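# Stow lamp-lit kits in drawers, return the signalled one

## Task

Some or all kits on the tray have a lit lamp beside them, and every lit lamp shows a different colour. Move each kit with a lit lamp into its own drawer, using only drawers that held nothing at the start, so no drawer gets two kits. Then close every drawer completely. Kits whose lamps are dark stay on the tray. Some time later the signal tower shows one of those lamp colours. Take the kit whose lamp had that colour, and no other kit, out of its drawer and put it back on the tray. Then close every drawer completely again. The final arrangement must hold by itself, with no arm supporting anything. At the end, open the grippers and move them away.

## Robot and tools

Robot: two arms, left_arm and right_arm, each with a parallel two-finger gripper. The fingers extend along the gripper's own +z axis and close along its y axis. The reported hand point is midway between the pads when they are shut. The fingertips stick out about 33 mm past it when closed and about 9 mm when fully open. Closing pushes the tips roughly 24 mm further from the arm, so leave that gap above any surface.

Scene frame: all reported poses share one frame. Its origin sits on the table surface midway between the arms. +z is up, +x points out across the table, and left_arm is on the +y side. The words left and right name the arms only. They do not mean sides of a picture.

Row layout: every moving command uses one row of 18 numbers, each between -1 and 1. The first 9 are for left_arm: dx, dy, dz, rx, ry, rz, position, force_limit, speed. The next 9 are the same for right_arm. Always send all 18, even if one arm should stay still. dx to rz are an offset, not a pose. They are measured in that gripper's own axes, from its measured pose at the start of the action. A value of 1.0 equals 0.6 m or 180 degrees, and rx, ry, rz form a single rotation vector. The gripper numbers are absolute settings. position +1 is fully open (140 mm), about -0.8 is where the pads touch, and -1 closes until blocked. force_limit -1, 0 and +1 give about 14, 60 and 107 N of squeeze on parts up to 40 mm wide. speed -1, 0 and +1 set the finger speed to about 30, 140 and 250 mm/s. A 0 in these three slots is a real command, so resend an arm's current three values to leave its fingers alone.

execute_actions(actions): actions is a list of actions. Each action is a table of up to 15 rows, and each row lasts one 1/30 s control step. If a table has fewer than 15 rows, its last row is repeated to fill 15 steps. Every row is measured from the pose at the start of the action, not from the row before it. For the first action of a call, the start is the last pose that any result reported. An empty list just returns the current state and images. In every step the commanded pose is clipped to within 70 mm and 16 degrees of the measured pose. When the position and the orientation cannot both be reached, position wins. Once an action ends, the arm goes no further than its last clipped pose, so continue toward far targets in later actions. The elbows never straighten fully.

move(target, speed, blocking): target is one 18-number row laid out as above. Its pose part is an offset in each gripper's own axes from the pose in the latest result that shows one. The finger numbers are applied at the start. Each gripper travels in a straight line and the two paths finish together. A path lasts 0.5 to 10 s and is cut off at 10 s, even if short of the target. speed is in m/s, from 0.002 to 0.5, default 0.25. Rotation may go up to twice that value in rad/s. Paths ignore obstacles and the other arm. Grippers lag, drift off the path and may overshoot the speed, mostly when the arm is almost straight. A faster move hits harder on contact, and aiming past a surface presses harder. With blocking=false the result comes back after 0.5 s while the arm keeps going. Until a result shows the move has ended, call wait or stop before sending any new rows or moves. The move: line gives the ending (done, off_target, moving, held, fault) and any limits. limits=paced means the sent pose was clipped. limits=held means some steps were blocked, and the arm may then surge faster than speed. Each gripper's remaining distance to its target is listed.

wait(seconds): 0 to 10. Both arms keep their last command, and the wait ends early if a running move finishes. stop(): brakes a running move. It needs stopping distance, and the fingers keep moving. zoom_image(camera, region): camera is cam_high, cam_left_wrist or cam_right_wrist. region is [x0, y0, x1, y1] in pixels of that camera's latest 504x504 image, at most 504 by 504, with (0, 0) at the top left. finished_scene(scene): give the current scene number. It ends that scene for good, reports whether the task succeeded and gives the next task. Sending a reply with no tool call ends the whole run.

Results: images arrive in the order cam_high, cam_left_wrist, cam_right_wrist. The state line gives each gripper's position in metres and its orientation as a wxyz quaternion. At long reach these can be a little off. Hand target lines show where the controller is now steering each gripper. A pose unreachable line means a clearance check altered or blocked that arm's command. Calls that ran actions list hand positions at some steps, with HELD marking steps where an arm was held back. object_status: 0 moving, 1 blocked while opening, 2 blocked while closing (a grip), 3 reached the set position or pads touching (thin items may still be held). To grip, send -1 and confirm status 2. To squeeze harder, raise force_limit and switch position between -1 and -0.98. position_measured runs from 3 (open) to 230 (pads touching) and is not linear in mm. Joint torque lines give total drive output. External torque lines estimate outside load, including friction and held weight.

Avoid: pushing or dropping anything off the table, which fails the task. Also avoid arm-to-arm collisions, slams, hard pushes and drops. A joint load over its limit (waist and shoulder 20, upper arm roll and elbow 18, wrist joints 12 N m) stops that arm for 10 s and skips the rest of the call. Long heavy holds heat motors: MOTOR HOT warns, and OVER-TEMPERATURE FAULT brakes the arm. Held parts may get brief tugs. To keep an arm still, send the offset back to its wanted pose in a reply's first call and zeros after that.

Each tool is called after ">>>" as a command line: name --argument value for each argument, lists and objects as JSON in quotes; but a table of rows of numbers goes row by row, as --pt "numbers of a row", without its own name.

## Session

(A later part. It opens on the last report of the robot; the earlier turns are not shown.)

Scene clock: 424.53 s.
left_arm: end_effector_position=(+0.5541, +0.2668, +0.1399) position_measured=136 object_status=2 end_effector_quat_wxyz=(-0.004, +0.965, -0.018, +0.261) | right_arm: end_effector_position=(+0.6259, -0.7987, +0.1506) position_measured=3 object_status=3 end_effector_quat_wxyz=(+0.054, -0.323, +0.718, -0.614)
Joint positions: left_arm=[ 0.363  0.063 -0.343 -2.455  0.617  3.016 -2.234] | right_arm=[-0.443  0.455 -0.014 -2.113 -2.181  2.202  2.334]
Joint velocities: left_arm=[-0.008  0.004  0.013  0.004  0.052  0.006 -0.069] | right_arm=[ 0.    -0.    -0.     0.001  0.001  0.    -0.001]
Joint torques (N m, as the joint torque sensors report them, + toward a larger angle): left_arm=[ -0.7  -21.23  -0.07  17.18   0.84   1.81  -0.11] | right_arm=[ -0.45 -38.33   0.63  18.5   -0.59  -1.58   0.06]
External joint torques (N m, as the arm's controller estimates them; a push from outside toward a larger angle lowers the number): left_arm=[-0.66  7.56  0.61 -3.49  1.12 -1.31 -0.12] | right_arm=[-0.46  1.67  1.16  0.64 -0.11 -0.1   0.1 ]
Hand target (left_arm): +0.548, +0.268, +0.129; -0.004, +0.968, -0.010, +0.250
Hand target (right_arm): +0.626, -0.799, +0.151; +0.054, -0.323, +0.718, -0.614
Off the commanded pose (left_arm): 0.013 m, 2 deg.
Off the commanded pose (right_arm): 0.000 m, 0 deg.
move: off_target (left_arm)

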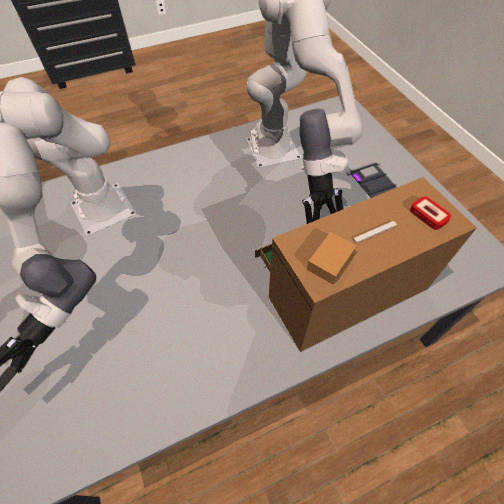

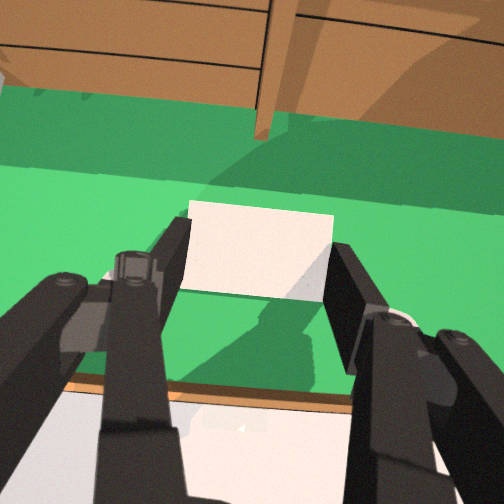

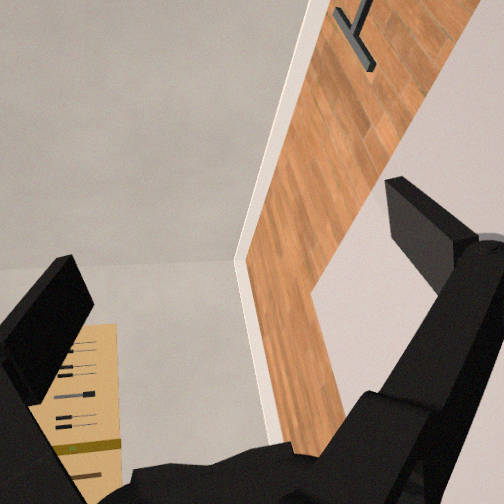

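>>> move --target '[0,0,0,0,0,0,0.2,0,0,0,0,0,0,0,0,1,0,0]'

>>> move --target '[0.03,0,-0.08,0,0,0,0.2,0,0,0,0,0,0,0,0,1,0,0]' --speed 0.15

>>> move --target '[-0.15,0,-0.078,0,-0.02,0,-0.2,0,0,0,0,0,0,0,0,1,0,0]'

>>> move --target '[-0.05,0,0.1,0,0,0,-0.2,0,0,0,0,0,0,0,0,1,0,0]' --speed 0.15

Scene clock: 427.73 s.
left_arm: end_effector_position=(+0.5549, +0.2669, +0.1409) position_measured=104 object_status=3 end_effector_quat_wxyz=(-0.003, +0.965, -0.016, +0.262) | right_arm: end_effector_position=(+0.6259, -0.7987, +0.1506) position_measured=3 object_status=3 end_effector_quat_wxyz=(+0.054, -0.323, +0.718, -0.614)
Joint positions: left_arm=[ 0.363  0.063 -0.341 -2.453  0.623  3.018 -2.243] | right_arm=[-0.443  0.455 -0.014 -2.113 -2.181  2.202  2.334]
Joint velocities: left_arm=[-0.     0.001 -0.002  0.002 -0.001 -0.001  0.013] | right_arm=[-0.002 -0.001  0.002 -0.001 -0.    -0.001 -0.001]
Joint torques (N m, as the joint torque sensors report them, + toward a larger angle): left_arm=[  0.46 -28.12  -2.01  20.06  -1.47   2.9    0.38] | right_arm=[ -0.5  -38.52   0.4   18.44  -0.58  -1.59   0.07]
External joint torques (N m, as the arm's controller estimates them; a push from outside toward a larger angle lowers the number): left_arm=[ 0.44  0.57 -1.39 -0.63 -1.18 -0.19  0.37] | right_arm=[-0.42  1.45  1.01  0.62 -0.11 -0.1   0.11]
Hand target (left_arm): +0.554, +0.267, +0.140; -0.004, +0.965, -0.018, +0.261
Hand target (right_arm): +0.626, -0.799, +0.151; +0.054, -0.323, +0.718, -0.614
Off the commanded pose (left_arm): 0.001 m, 0 deg.
Off the commanded pose (right_arm): 0.000 m, 0 deg.
move: done

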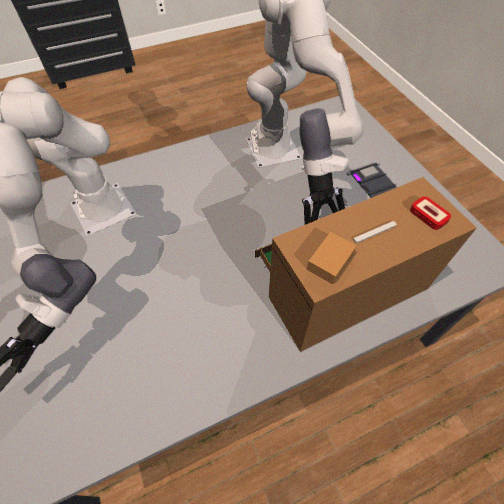

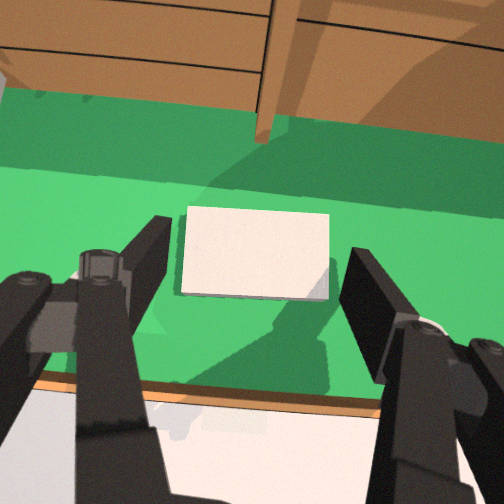

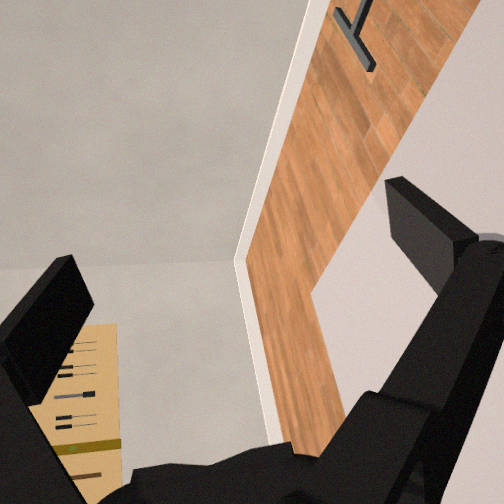

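Scene clock: 429.13 s.
left_arm: end_effector_position=(+0.5461, +0.2662, +0.1916) position_measured=104 object_status=3 end_effector_quat_wxyz=(-0.002, +0.965, -0.009, +0.263) | right_arm: end_effector_position=(+0.6259, -0.7987, +0.1506) position_measured=3 object_status=3 end_effector_quat_wxyz=(+0.054, -0.323, +0.718, -0.614)
Joint positions: left_arm=[ 0.265 -0.082 -0.297 -2.483  0.287  2.921 -1.986] | right_arm=[-0.443  0.455 -0.014 -2.113 -2.181  2.202  2.334]
Joint velocities: left_arm=[-0.012  0.002  0.014 -0.001 -0.021 -0.004  0.054] | right_arm=[ 0.     0.002  0.    -0.001 -0.     0.001  0.001]
Joint torques (N m, as the joint torque sensors report them, + toward a larger angle): left_arm=[ -0.31 -25.2    1.14  20.53  -1.07   2.82   0.3 ] | right_arm=[ -0.32 -38.49   0.59  18.33  -0.59  -1.57   0.06]
External joint torques (N m, as the arm's controller estimates them; a push from outside toward a larger angle lowers the number): left_arm=[-0.39  0.63  0.42 -1.46 -1.22 -0.44  0.28] | right_arm=[-0.31  1.41  1.14  0.51 -0.11 -0.09  0.1 ]
Hand target (left_arm): +0.546, +0.266, +0.191; -0.004, +0.965, -0.016, +0.261
Hand target (right_arm): +0.626, -0.799, +0.151; +0.054, -0.323, +0.718, -0.614
Off the commanded pose (left_arm): 0.000 m, 1 deg.
Off the commanded pose (right_arm): 0.000 m, 0 deg.
move: done

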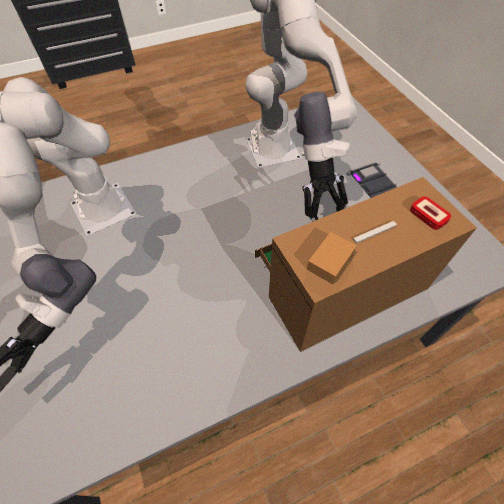

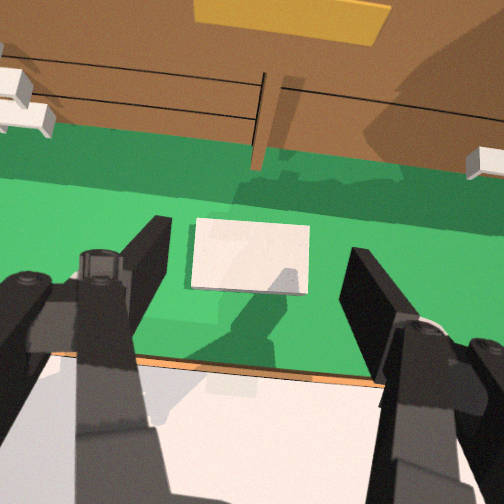

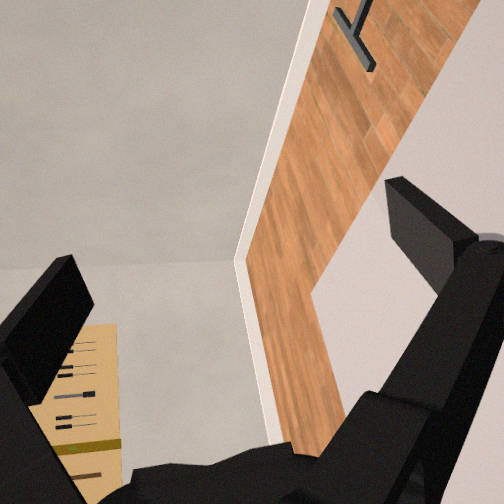

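Scene clock: 430.17 s.
left_arm: end_effector_position=(+0.4468, +0.2679, +0.1878) position_measured=154 object_status=3 end_effector_quat_wxyz=(-0.003, +0.972, -0.006, +0.235) | right_arm: end_effector_position=(+0.6259, -0.7987, +0.1506) position_measured=3 object_status=3 end_effector_quat_wxyz=(+0.054, -0.323, +0.718, -0.614)
Joint positions: left_arm=[ 0.118 -0.357 -0.216 -2.74   0.124  2.849 -1.906] | right_arm=[-0.443  0.455 -0.014 -2.113 -2.181  2.202  2.334]
Joint velocities: left_arm=[-0.012  0.     0.013 -0.002 -0.    -0.012  0.015] | right_arm=[-0.001 -0.002 -0.     0.    -0.     0.001  0.001]
Joint torques (N m, as the joint torque sensors report them, + toward a larger angle): left_arm=[ -1.39 -17.8    1.66  19.94   0.12   2.85   0.24] | right_arm=[ -0.41 -38.55   0.44  18.5   -0.57  -1.58   0.06]
External joint torques (N m, as the arm's controller estimates them; a push from outside toward a larger angle lowers the number): left_arm=[-1.39 -0.78  0.13 -2.03 -0.21 -0.41  0.23] | right_arm=[-0.24  1.53  1.13  0.58 -0.09 -0.08  0.1 ]
Hand target (left_arm): +0.445, +0.268, +0.186; -0.005, +0.973, -0.010, +0.232
Hand target (right_arm): +0.626, -0.799, +0.151; +0.054, -0.323, +0.718, -0.614
Off the commanded pose (left_arm): 0.002 m, 1 deg.
Off the commanded pose (right_arm): 0.000 m, 0 deg.
move: done

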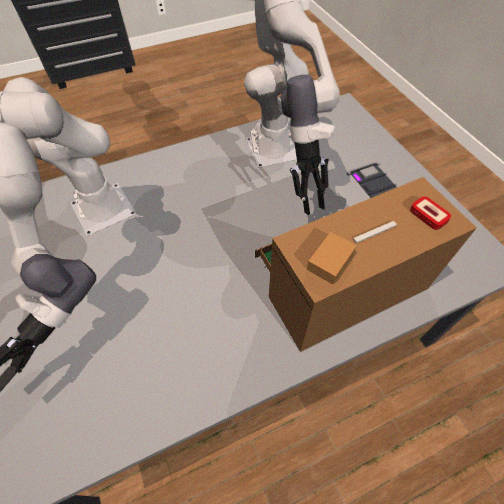

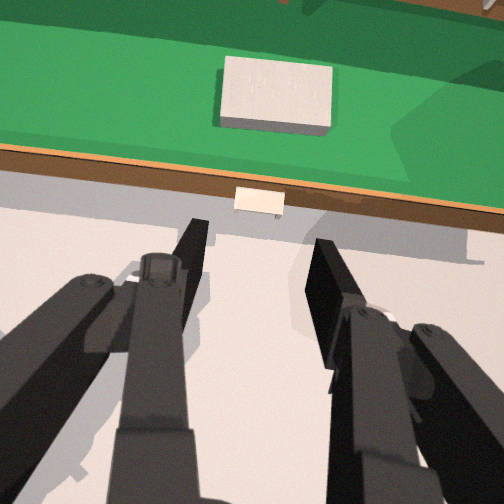

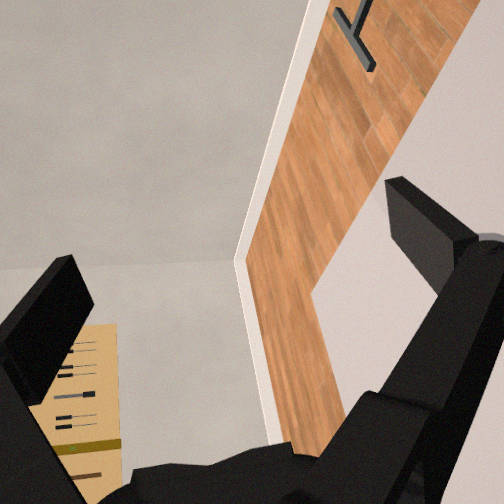

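Scene clock: 431.33 s.
left_arm: end_effector_position=(+0.4470, +0.2665, +0.1192) position_measured=154 object_status=3 end_effector_quat_wxyz=(-0.001, +0.973, -0.012, +0.232) | right_arm: end_effector_position=(+0.6259, -0.7987, +0.1506) position_measured=3 object_status=3 end_effector_quat_wxyz=(+0.054, -0.323, +0.718, -0.614)
Joint positions: left_arm=[ 0.355 -0.179 -0.422 -2.776  0.27   3.069 -2.022] | right_arm=[-0.443  0.455 -0.014 -2.113 -2.181  2.202  2.334]
Joint velocities: left_arm=[ 0.062 -0.    -0.07  -0.001  0.     0.015 -0.041] | right_arm=[-0.001  0.    -0.     0.001 -0.     0.001  0.002]
Joint torques (N m, as the joint torque sensors report them, + toward a larger angle): left_arm=[  2.33 -19.49   0.62  17.5    0.57   3.64  -0.08] | right_arm=[ -0.54 -38.41   0.87  18.37  -0.59  -1.61   0.04]
External joint torques (N m, as the arm's controller estimates them; a push from outside toward a larger angle lowers the number): left_arm=[ 2.32 -0.5  -1.11 -1.54  0.64  0.44 -0.09] | right_arm=[-0.44  1.53  1.5   0.5  -0.11 -0.11  0.08]
Hand target (left_arm): +0.448, +0.266, +0.120; +0.000, +0.972, -0.006, +0.234
Hand target (right_arm): +0.626, -0.799, +0.151; +0.054, -0.323, +0.718, -0.614
Off the commanded pose (left_arm): 0.002 m, 1 deg.
Off the commanded pose (right_arm): 0.000 m, 0 deg.
move: done

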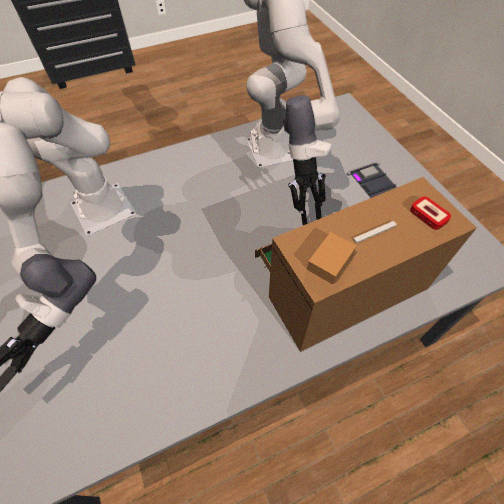

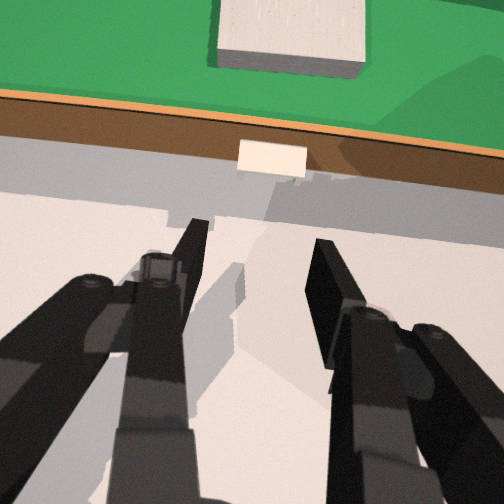

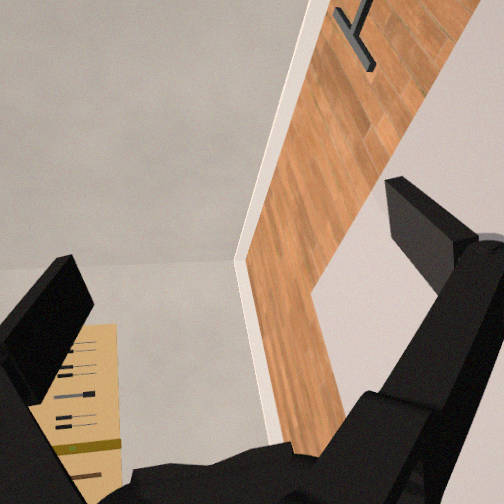

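>>> move --target '[0.252,-0.003,0.122,0,0,0,-0.2,0,0,0,0,0,0,0,0,1,0,0]' --speed 0.08

>>> move --target '[-0.045,0,-0.023,0,0,0,-0.2,0,0,0,0,0,0,0,0,1,0,0]'

Scene clock: 435.07 s.
left_arm: end_effector_position=(+0.6082, +0.2698, +0.1209) position_measured=154 object_status=3 end_effector_quat_wxyz=(-0.005, +0.974, -0.005, +0.227) | right_arm: end_effector_position=(+0.6259, -0.7987, +0.1506) position_measured=3 object_status=3 end_effector_quat_wxyz=(+0.054, -0.323, +0.718, -0.614)
Joint positions: left_arm=[ 0.437  0.26  -0.429 -2.218  0.601  2.867 -2.197] | right_arm=[-0.443  0.455 -0.014 -2.113 -2.181  2.202  2.334]
Joint velocities: left_arm=[-0.001  0.003 -0.006  0.011  0.005 -0.026 -0.007] | right_arm=[ 0.    -0.     0.001  0.     0.     0.    -0.   ]
Joint torques (N m, as the joint torque sensors report them, + toward a larger angle): left_arm=[  0.43 -27.14  -3.43  27.01   1.43   5.78   0.54] | right_arm=[ -0.45 -38.61   0.61  18.55  -0.6   -1.6    0.05]
External joint torques (N m, as the arm's controller estimates them; a push from outside toward a larger angle lowers the number): left_arm=[ 0.31  7.38 -0.13  5.95  1.39  2.73  0.53] | right_arm=[-0.56  1.45  1.05  0.64 -0.12 -0.12  0.09]
Hand target (left_arm): +0.615, +0.267, +0.124; -0.001, +0.972, -0.010, +0.234
Hand target (right_arm): +0.626, -0.799, +0.151; +0.054, -0.323, +0.718, -0.614
Off the commanded pose (left_arm): 0.009 m, 1 deg.
Off the commanded pose (right_arm): 0.000 m, 0 deg.
move: off_target (left_arm)

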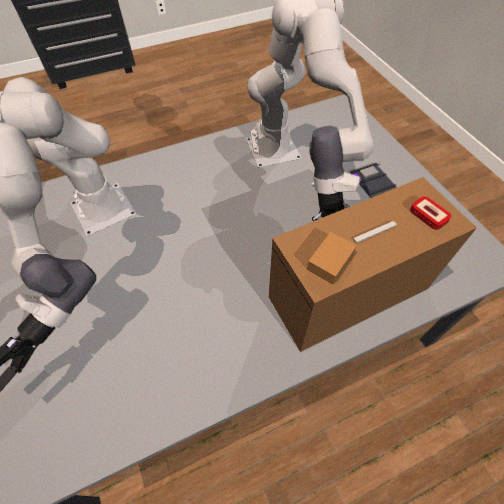

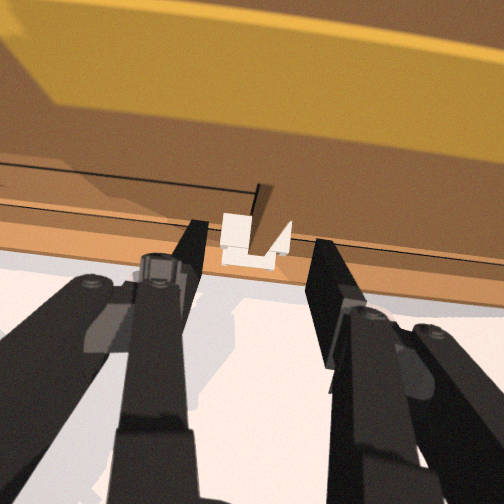

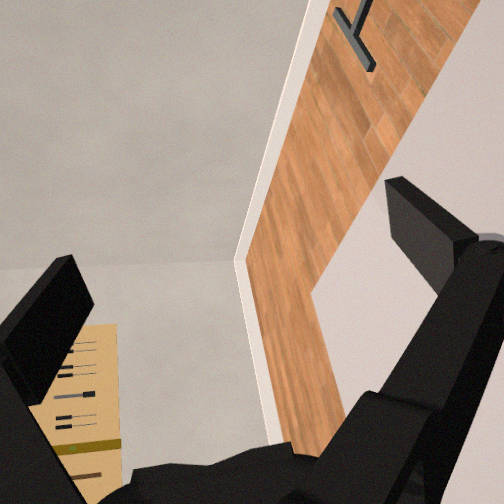

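Scene clock: 435.80 s.
left_arm: end_effector_position=(+0.5777, +0.2697, +0.1204) position_measured=154 object_status=3 end_effector_quat_wxyz=(-0.008, +0.974, -0.009, +0.225) | right_arm: end_effector_position=(+0.6259, -0.7987, +0.1506) position_measured=3 object_status=3 end_effector_quat_wxyz=(+0.054, -0.323, +0.718, -0.614)
Joint positions: left_arm=[ 0.445  0.183 -0.437 -2.322  0.587  2.901 -2.198] | right_arm=[-0.443  0.455 -0.014 -2.113 -2.181  2.202  2.334]
Joint velocities: left_arm=[-0.001 -0.004 -0.    -0.005 -0.01   0.018  0.001] | right_arm=[-0.001  0.     0.001 -0.001  0.001  0.001  0.002]
Joint torques (N m, as the joint torque sensors report them, + toward a larger angle): left_arm=[  2.06 -32.4   -3.77  18.93  -1.16   3.5   -0.06] | right_arm=[ -0.54 -38.57   0.59  18.56  -0.61  -1.6    0.04]
External joint torques (N m, as the arm's controller estimates them; a push from outside toward a larger angle lowers the number): left_arm=[ 2.13 -0.72 -1.33 -2.04 -1.15  0.41 -0.07] | right_arm=[-0.6   1.41  1.07  0.71 -0.13 -0.12  0.08]
Hand target (left_arm): +0.578, +0.270, +0.121; -0.005, +0.974, -0.005, +0.226
Hand target (right_arm): +0.626, -0.799, +0.151; +0.054, -0.323, +0.718, -0.614
Off the commanded pose (left_arm): 0.001 m, 1 deg.
Off the commanded pose (right_arm): 0.000 m, 0 deg.
move: done

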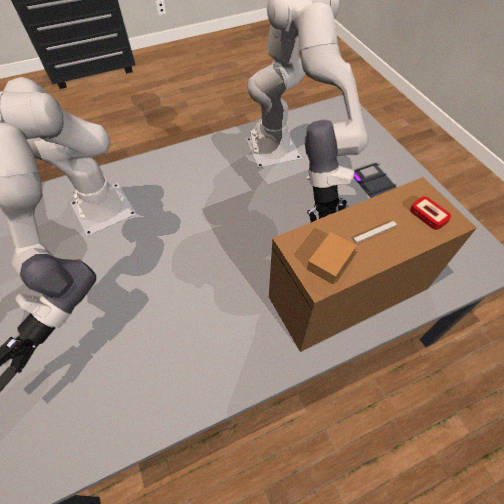

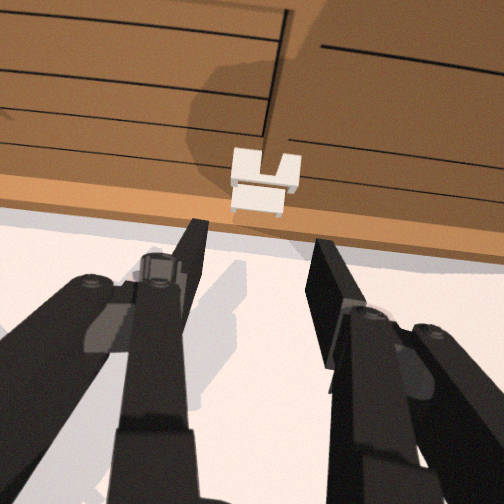

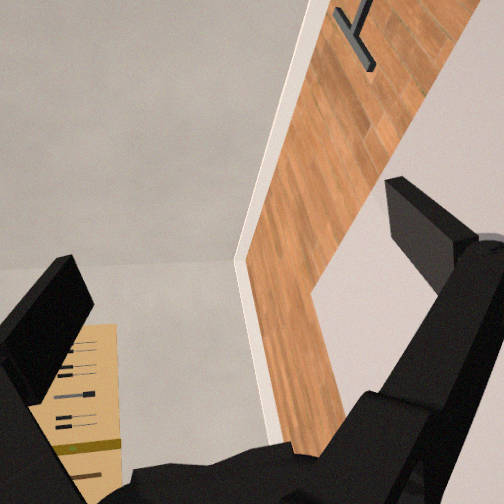

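>>> move --target '[-0.03,0,0.088,0,0.03,0,-0.2,0,0,0,0,0,0,0,0,1,0,0]' --speed 0.12

>>> move --target '[0.028,0,0.017,0,0,0,-0.2,0,0,0,0,0,0,0,0,1,0,0]' --speed 0.06

Scene clock: 439.67 s.
left_arm: end_effector_position=(+0.5838, +0.2740, +0.0624) position_measured=154 object_status=3 end_effector_quat_wxyz=(-0.014, +0.964, -0.018, +0.267) | right_arm: end_effector_position=(+0.6259, -0.7987, +0.1506) position_measured=3 object_status=3 end_effector_quat_wxyz=(+0.054, -0.323, +0.718, -0.614)
Joint positions: left_arm=[-0.106  0.326  0.204 -2.292  1.058  3.159 -2.659] | right_arm=[-0.443  0.455 -0.014 -2.113 -2.181  2.202  2.334]
Joint velocities: left_arm=[-0.108  0.008  0.114 -0.003  0.022  0.035 -0.078] | right_arm=[ 0.001  0.001 -0.001 -0.001  0.     0.001  0.   ]
Joint torques (N m, as the joint torque sensors report them, + toward a larger angle): left_arm=[ -0.45 -34.79   2.28  20.14  -0.05   3.02  -0.07] | right_arm=[ -0.27 -38.59   0.52  18.11  -0.59  -1.58   0.06]
External joint torques (N m, as the arm's controller estimates them; a push from outside toward a larger angle lowers the number): left_arm=[-0.56  1.9   0.83  1.57  0.98  0.4  -0.08] | right_arm=[-0.34  1.31  0.99  0.3  -0.11 -0.11  0.1 ]
Hand target (left_arm): +0.584, +0.272, +0.063; -0.009, +0.963, -0.010, +0.268
Hand target (right_arm): +0.626, -0.799, +0.151; +0.054, -0.323, +0.718, -0.614
Off the commanded pose (left_arm): 0.004 m, 1 deg.
Off the commanded pose (right_arm): 0.000 m, 0 deg.
move: off_target (left_arm)

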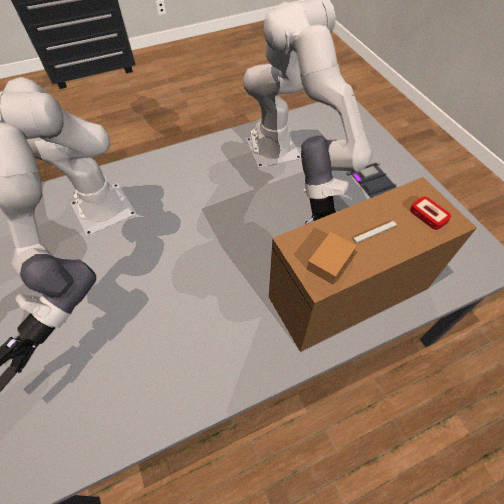

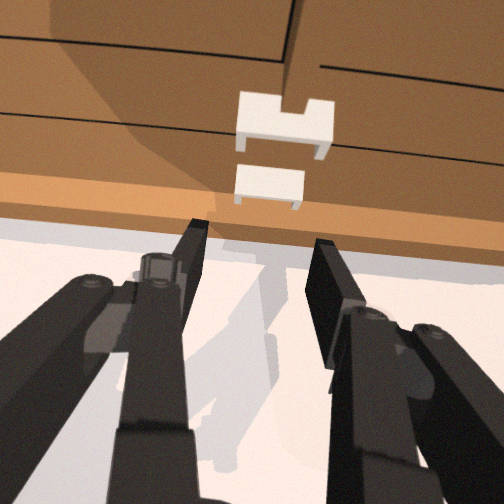

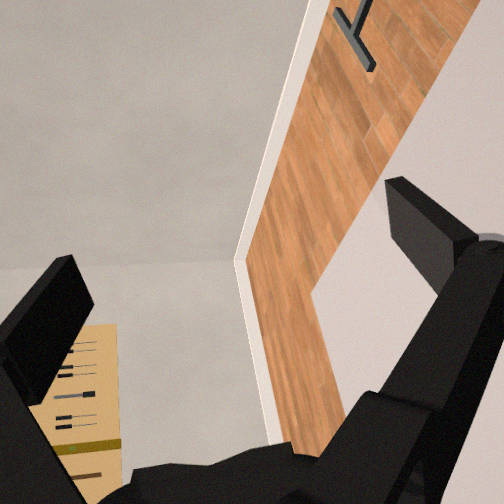

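Scene clock: 440.43 s.
left_arm: end_effector_position=(+0.6023, +0.2709, +0.0629) position_measured=154 object_status=3 end_effector_quat_wxyz=(-0.010, +0.963, -0.014, +0.268) | right_arm: end_effector_position=(+0.6259, -0.7987, +0.1506) position_measured=3 object_status=3 end_effector_quat_wxyz=(+0.054, -0.323, +0.718, -0.614)
Joint positions: left_arm=[-0.025  0.359  0.114 -2.24   1.011  3.137 -2.615] | right_arm=[-0.443  0.455 -0.014 -2.113 -2.181  2.202  2.334]
Joint velocities: left_arm=[ 0.058 -0.    -0.063  0.004 -0.008 -0.026  0.042] | right_arm=[-0.001  0.    -0.    -0.001  0.001  0.001  0.001]
Joint torques (N m, as the joint torque sensors report them, + toward a larger angle): left_arm=[  2.13 -35.63  -0.56  21.5   -1.95   2.2    0.32] | right_arm=[ -0.5  -38.54   0.27  18.36  -0.56  -1.62   0.06]
External joint torques (N m, as the arm's controller estimates them; a push from outside toward a larger angle lowers the number): left_arm=[ 2.18  2.62 -1.3   2.6  -1.04 -0.46  0.3 ] | right_arm=[-0.47  1.34  0.83  0.57 -0.09 -0.15  0.1 ]
Hand target (left_arm): +0.603, +0.273, +0.062; -0.013, +0.963, -0.018, +0.267
Hand target (right_arm): +0.626, -0.799, +0.151; +0.054, -0.323, +0.718, -0.614
Off the commanded pose (left_arm): 0.003 m, 1 deg.
Off the commanded pose (right_arm): 0.000 m, 0 deg.
move: done

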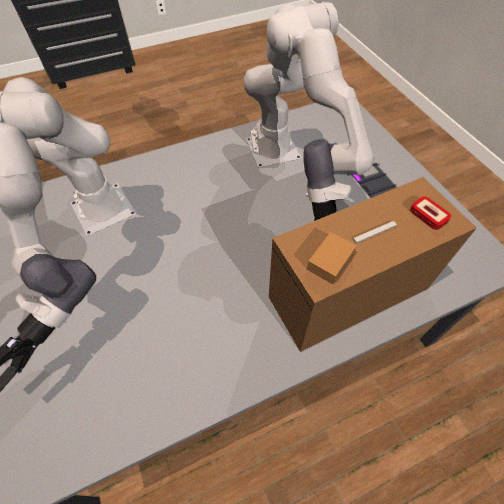

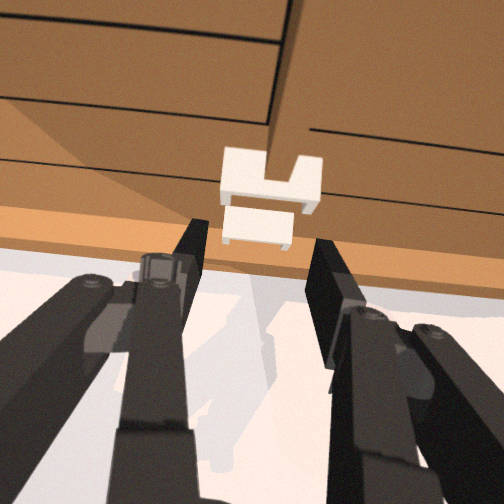

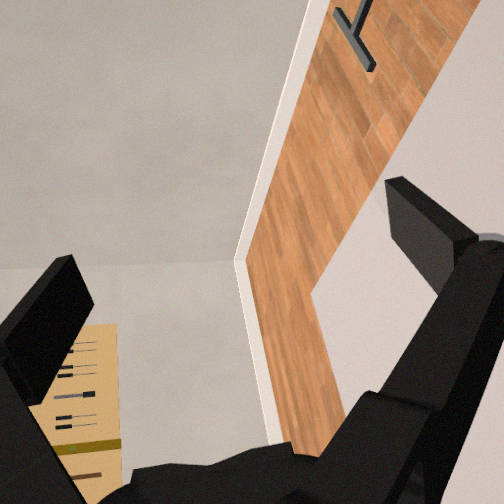

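>>> move --target '[0.008,0,0.002,0,0,0,-0.2,0,0,0,0,0,0,0,0,1,0,0]' --speed 0.05

>>> move --target '[0,0,0,0,0,0,-1,0,0,0,0,0,0,0,0,1,0,0]'

Scene clock: 442.20 s.
left_arm: end_effector_position=(+0.6032, +0.2707, +0.0626) position_measured=154 object_status=3 end_effector_quat_wxyz=(-0.010, +0.964, -0.013, +0.266) | right_arm: end_effector_position=(+0.6259, -0.7987, +0.1506) position_measured=3 object_status=3 end_effector_quat_wxyz=(+0.054, -0.323, +0.718, -0.614)
Joint positions: left_arm=[-0.001  0.36   0.087 -2.237  0.999  3.125 -2.602] | right_arm=[-0.443  0.455 -0.014 -2.113 -2.181  2.202  2.334]
Joint velocities: left_arm=[ 0.017 -0.001 -0.017  0.003 -0.001 -0.008  0.   ] | right_arm=[-0.     0.001 -0.001  0.001  0.001  0.     0.   ]
Joint torques (N m, as the joint torque sensors report them, + toward a larger angle): left_arm=[  2.22 -34.94  -0.58  22.88  -1.89   2.99   0.48] | right_arm=[ -0.2  -38.47   0.71  18.42  -0.59  -1.57   0.08]
External joint torques (N m, as the arm's controller estimates them; a push from outside toward a larger angle lowers the number): left_arm=[ 2.34  3.52 -0.94  3.81 -1.02  0.28  0.47] | right_arm=[-0.13  1.44  1.31  0.57 -0.11 -0.08  0.12]
Hand target (left_arm): +0.607, +0.271, +0.064; -0.010, +0.963, -0.014, +0.269
Hand target (right_arm): +0.626, -0.799, +0.151; +0.054, -0.323, +0.718, -0.614
Off the commanded pose (left_arm): 0.004 m, 0 deg.
Off the commanded pose (right_arm): 0.000 m, 0 deg.
move: off_target (left_arm)

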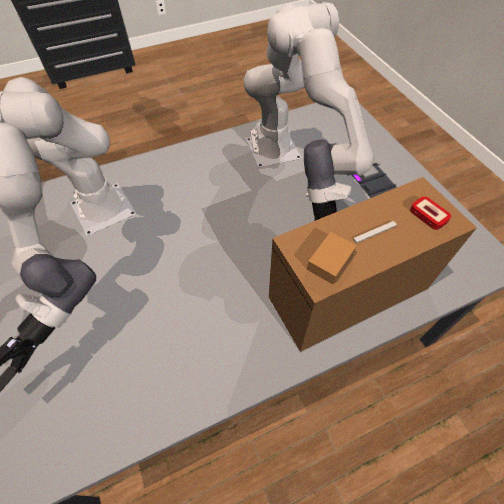

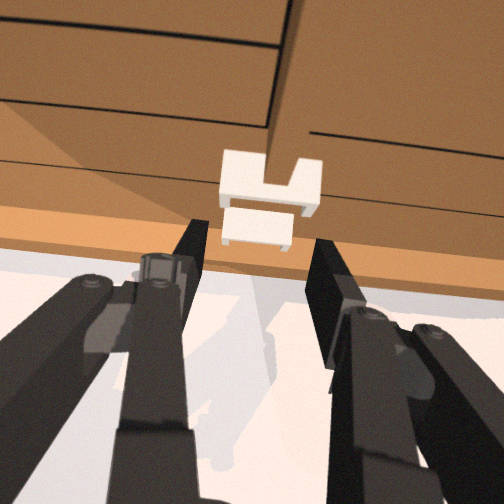

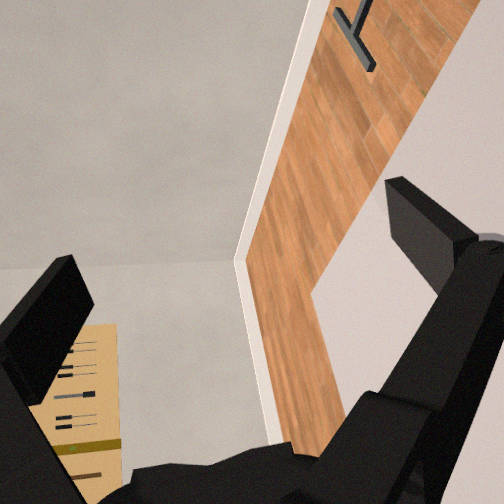

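Scene clock: 442.70 s.
left_arm: end_effector_position=(+0.6028, +0.2742, +0.0621) position_measured=195 object_status=2 end_effector_quat_wxyz=(-0.012, +0.964, -0.010, +0.265) | right_arm: end_effector_position=(+0.6259, -0.7987, +0.1506) position_measured=3 object_status=3 end_effector_quat_wxyz=(+0.054, -0.323, +0.718, -0.614)
Joint positions: left_arm=[ 0.     0.359  0.089 -2.238  0.999  3.121 -2.602] | right_arm=[-0.443  0.455 -0.014 -2.113 -2.181  2.202  2.334]
Joint velocities: left_arm=[ 0.     0.     0.    -0.     0.     0.001  0.001] | right_arm=[-0.001 -0.002 -0.003 -0.     0.    -0.     0.002]
Joint torques (N m, as the joint torque sensors report them, + toward a larger angle): left_arm=[ -0.22 -36.86  -1.93  19.45  -0.86   3.16   0.09] | right_arm=[ -0.53 -38.49   0.23  18.34  -0.6   -1.61   0.04]
External joint torques (N m, as the arm's controller estimates them; a push from outside toward a larger angle lowers the number): left_arm=[-0.24  1.63 -2.42  0.33  0.03  0.45  0.08] | right_arm=[-0.27  1.68  1.01  0.36 -0.12 -0.08  0.08]
Hand target (left_arm): +0.603, +0.271, +0.063; -0.010, +0.964, -0.013, +0.266
Hand target (right_arm): +0.626, -0.799, +0.151; +0.054, -0.323, +0.718, -0.614
Off the commanded pose (left_arm): 0.004 m, 0 deg.
Off the commanded pose (right_arm): 0.000 m, 0 deg.
move: off_target (left_arm)

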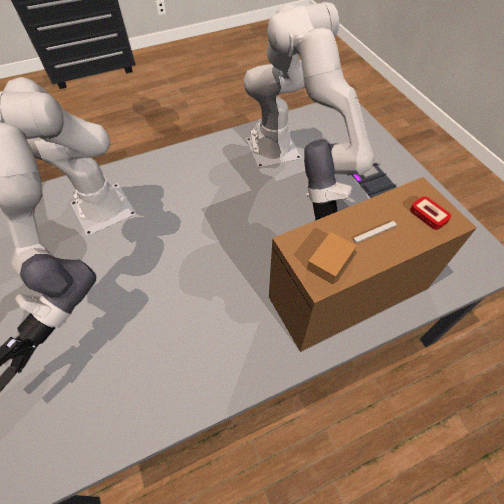

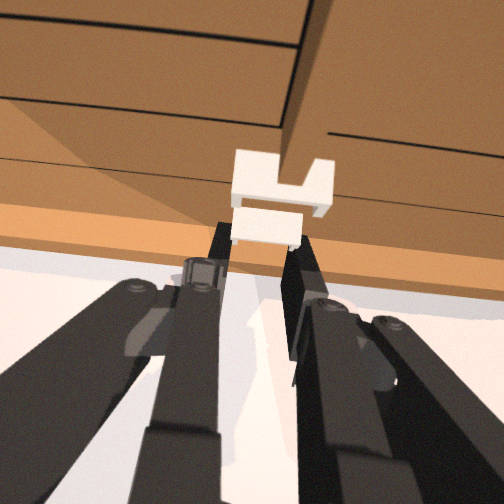

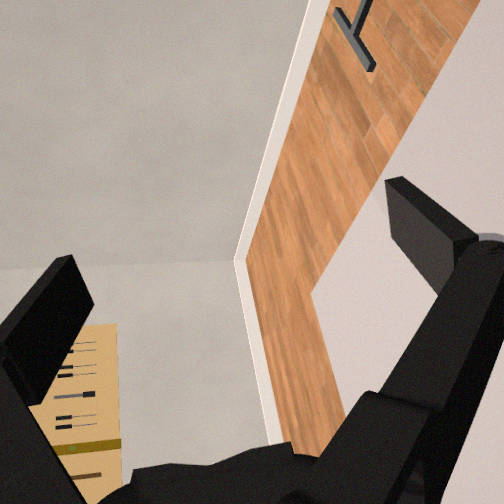

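>>> move --target '[-0.184,0.006,-0.111,0,-0.02,0,-1,0,0,0,0,0,0,0,0,1,0,0]' --speed 0.08

>>> move --target '[-0.04,0,-0.02,0,-0.03,0,-0.2,0,0,0,0,0,0,0,0,1,0,0]' --speed 0.08

Scene clock: 446.60 s.
left_arm: end_effector_position=(+0.4770, +0.2724, +0.0643) position_measured=195 object_status=2 end_effector_quat_wxyz=(-0.014, +0.972, -0.019, +0.235) | right_arm: end_effector_position=(+0.6259, -0.7987, +0.1506) position_measured=3 object_status=3 end_effector_quat_wxyz=(+0.054, -0.323, +0.718, -0.614)
Joint positions: left_arm=[-0.15   0.1    0.239 -2.563  1.229  3.121 -2.808] | right_arm=[-0.443  0.455 -0.014 -2.113 -2.181  2.202  2.334]
Joint velocities: left_arm=[-0.011 -0.002  0.014 -0.001  0.067 -0.001 -0.085] | right_arm=[-0.001 -0.001  0.001  0.001 -0.001  0.     0.   ]
Joint torques (N m, as the joint torque sensors report them, + toward a larger angle): left_arm=[ -1.55 -29.91   1.64  15.2    0.36   1.85   0.02] | right_arm=[ -0.62 -38.62   0.53  18.43  -0.6   -1.6    0.11]
External joint torques (N m, as the arm's controller estimates them; a push from outside toward a larger angle lowers the number): left_arm=[-1.6  -1.67  1.15 -2.35  1.35 -0.6   0.01] | right_arm=[-0.57  1.35  1.11  0.58 -0.12 -0.12  0.15]
Hand target (left_arm): +0.475, +0.274, +0.064; -0.015, +0.972, -0.011, +0.235
Hand target (right_arm): +0.626, -0.799, +0.151; +0.054, -0.323, +0.718, -0.614
Off the commanded pose (left_arm): 0.004 m, 1 deg.
Off the commanded pose (right_arm): 0.000 m, 0 deg.
move: off_target (left_arm)

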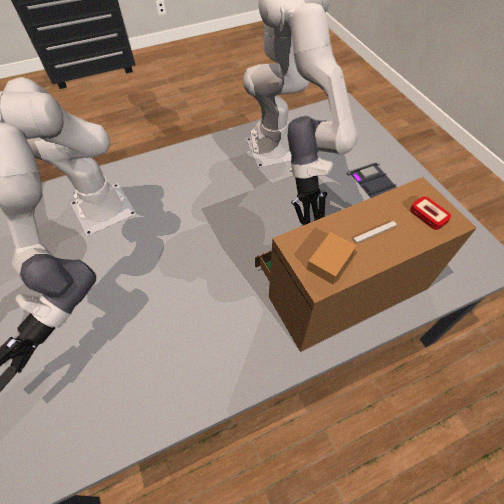

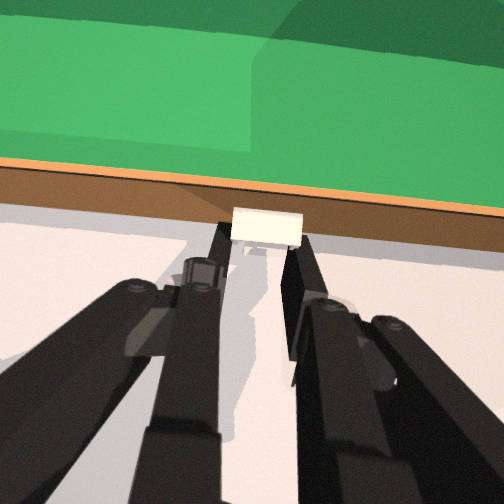

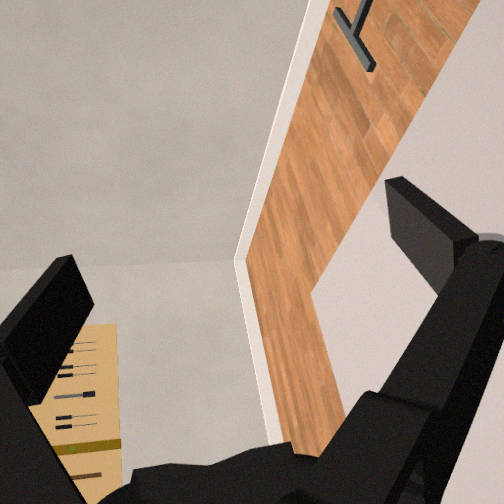

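Scene clock: 447.97 s.
left_arm: end_effector_position=(+0.4508, +0.2710, +0.0648) position_measured=154 object_status=3 end_effector_quat_wxyz=(-0.013, +0.980, +0.004, +0.198) | right_arm: end_effector_position=(+0.6259, -0.7987, +0.1506) position_measured=3 object_status=3 end_effector_quat_wxyz=(+0.054, -0.323, +0.718, -0.614)
Joint positions: left_arm=[-0.136  0.024  0.162 -2.661  0.798  3.051 -2.47 ] | right_arm=[-0.443  0.455 -0.014 -2.113 -2.181  2.202  2.334]
Joint velocities: left_arm=[-0.001 -0.006 -0.018 -0.008 -0.184 -0.019  0.206] | right_arm=[ 0.002  0.001  0.    -0.001 -0.001 -0.     0.001]
Joint torques (N m, as the joint torque sensors report them, + toward a larger angle): left_arm=[  0.58 -26.73  -2.21  16.75  -1.6    2.34   0.46] | right_arm=[ -0.55 -38.55   0.5   18.54  -0.6   -1.59   0.08]
External joint torques (N m, as the arm's controller estimates them; a push from outside toward a larger angle lowers the number): left_arm=[ 0.6  -0.51 -2.29 -1.06 -1.19 -0.5   0.45] | right_arm=[-0.75  1.36  0.85  0.72 -0.12 -0.13  0.12]
Hand target (left_arm): +0.449, +0.272, +0.064; -0.018, +0.981, -0.017, +0.194
Hand target (right_arm): +0.626, -0.799, +0.151; +0.054, -0.323, +0.718, -0.614
Off the commanded pose (left_arm): 0.002 m, 3 deg.
Off the commanded pose (right_arm): 0.000 m, 0 deg.
move: off_target (left_arm)

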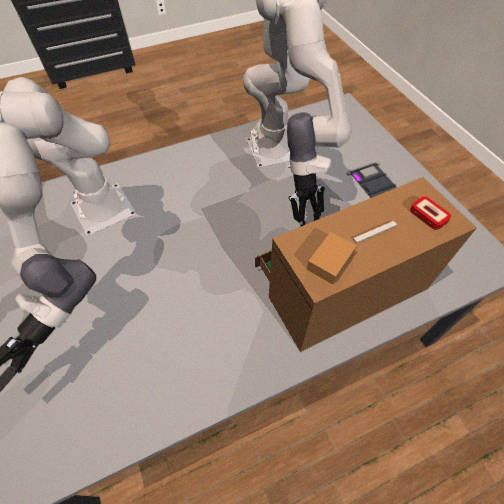

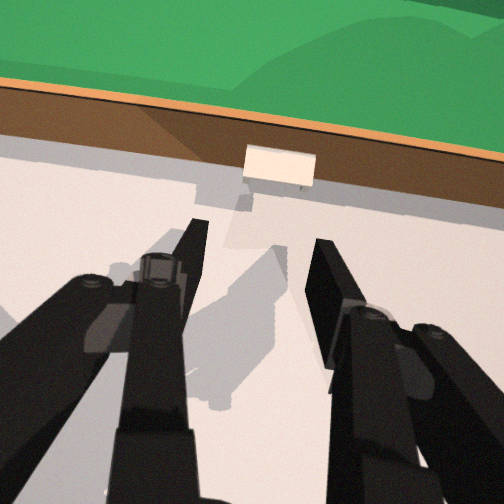

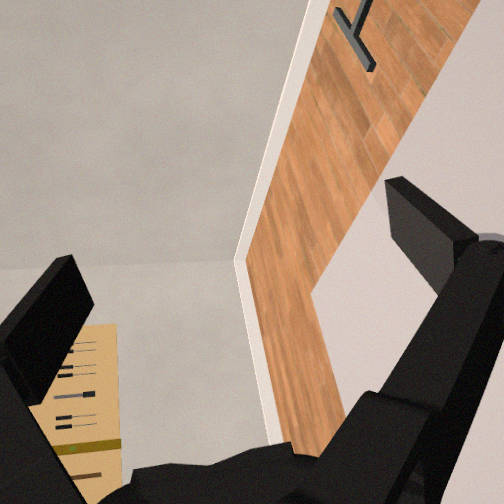

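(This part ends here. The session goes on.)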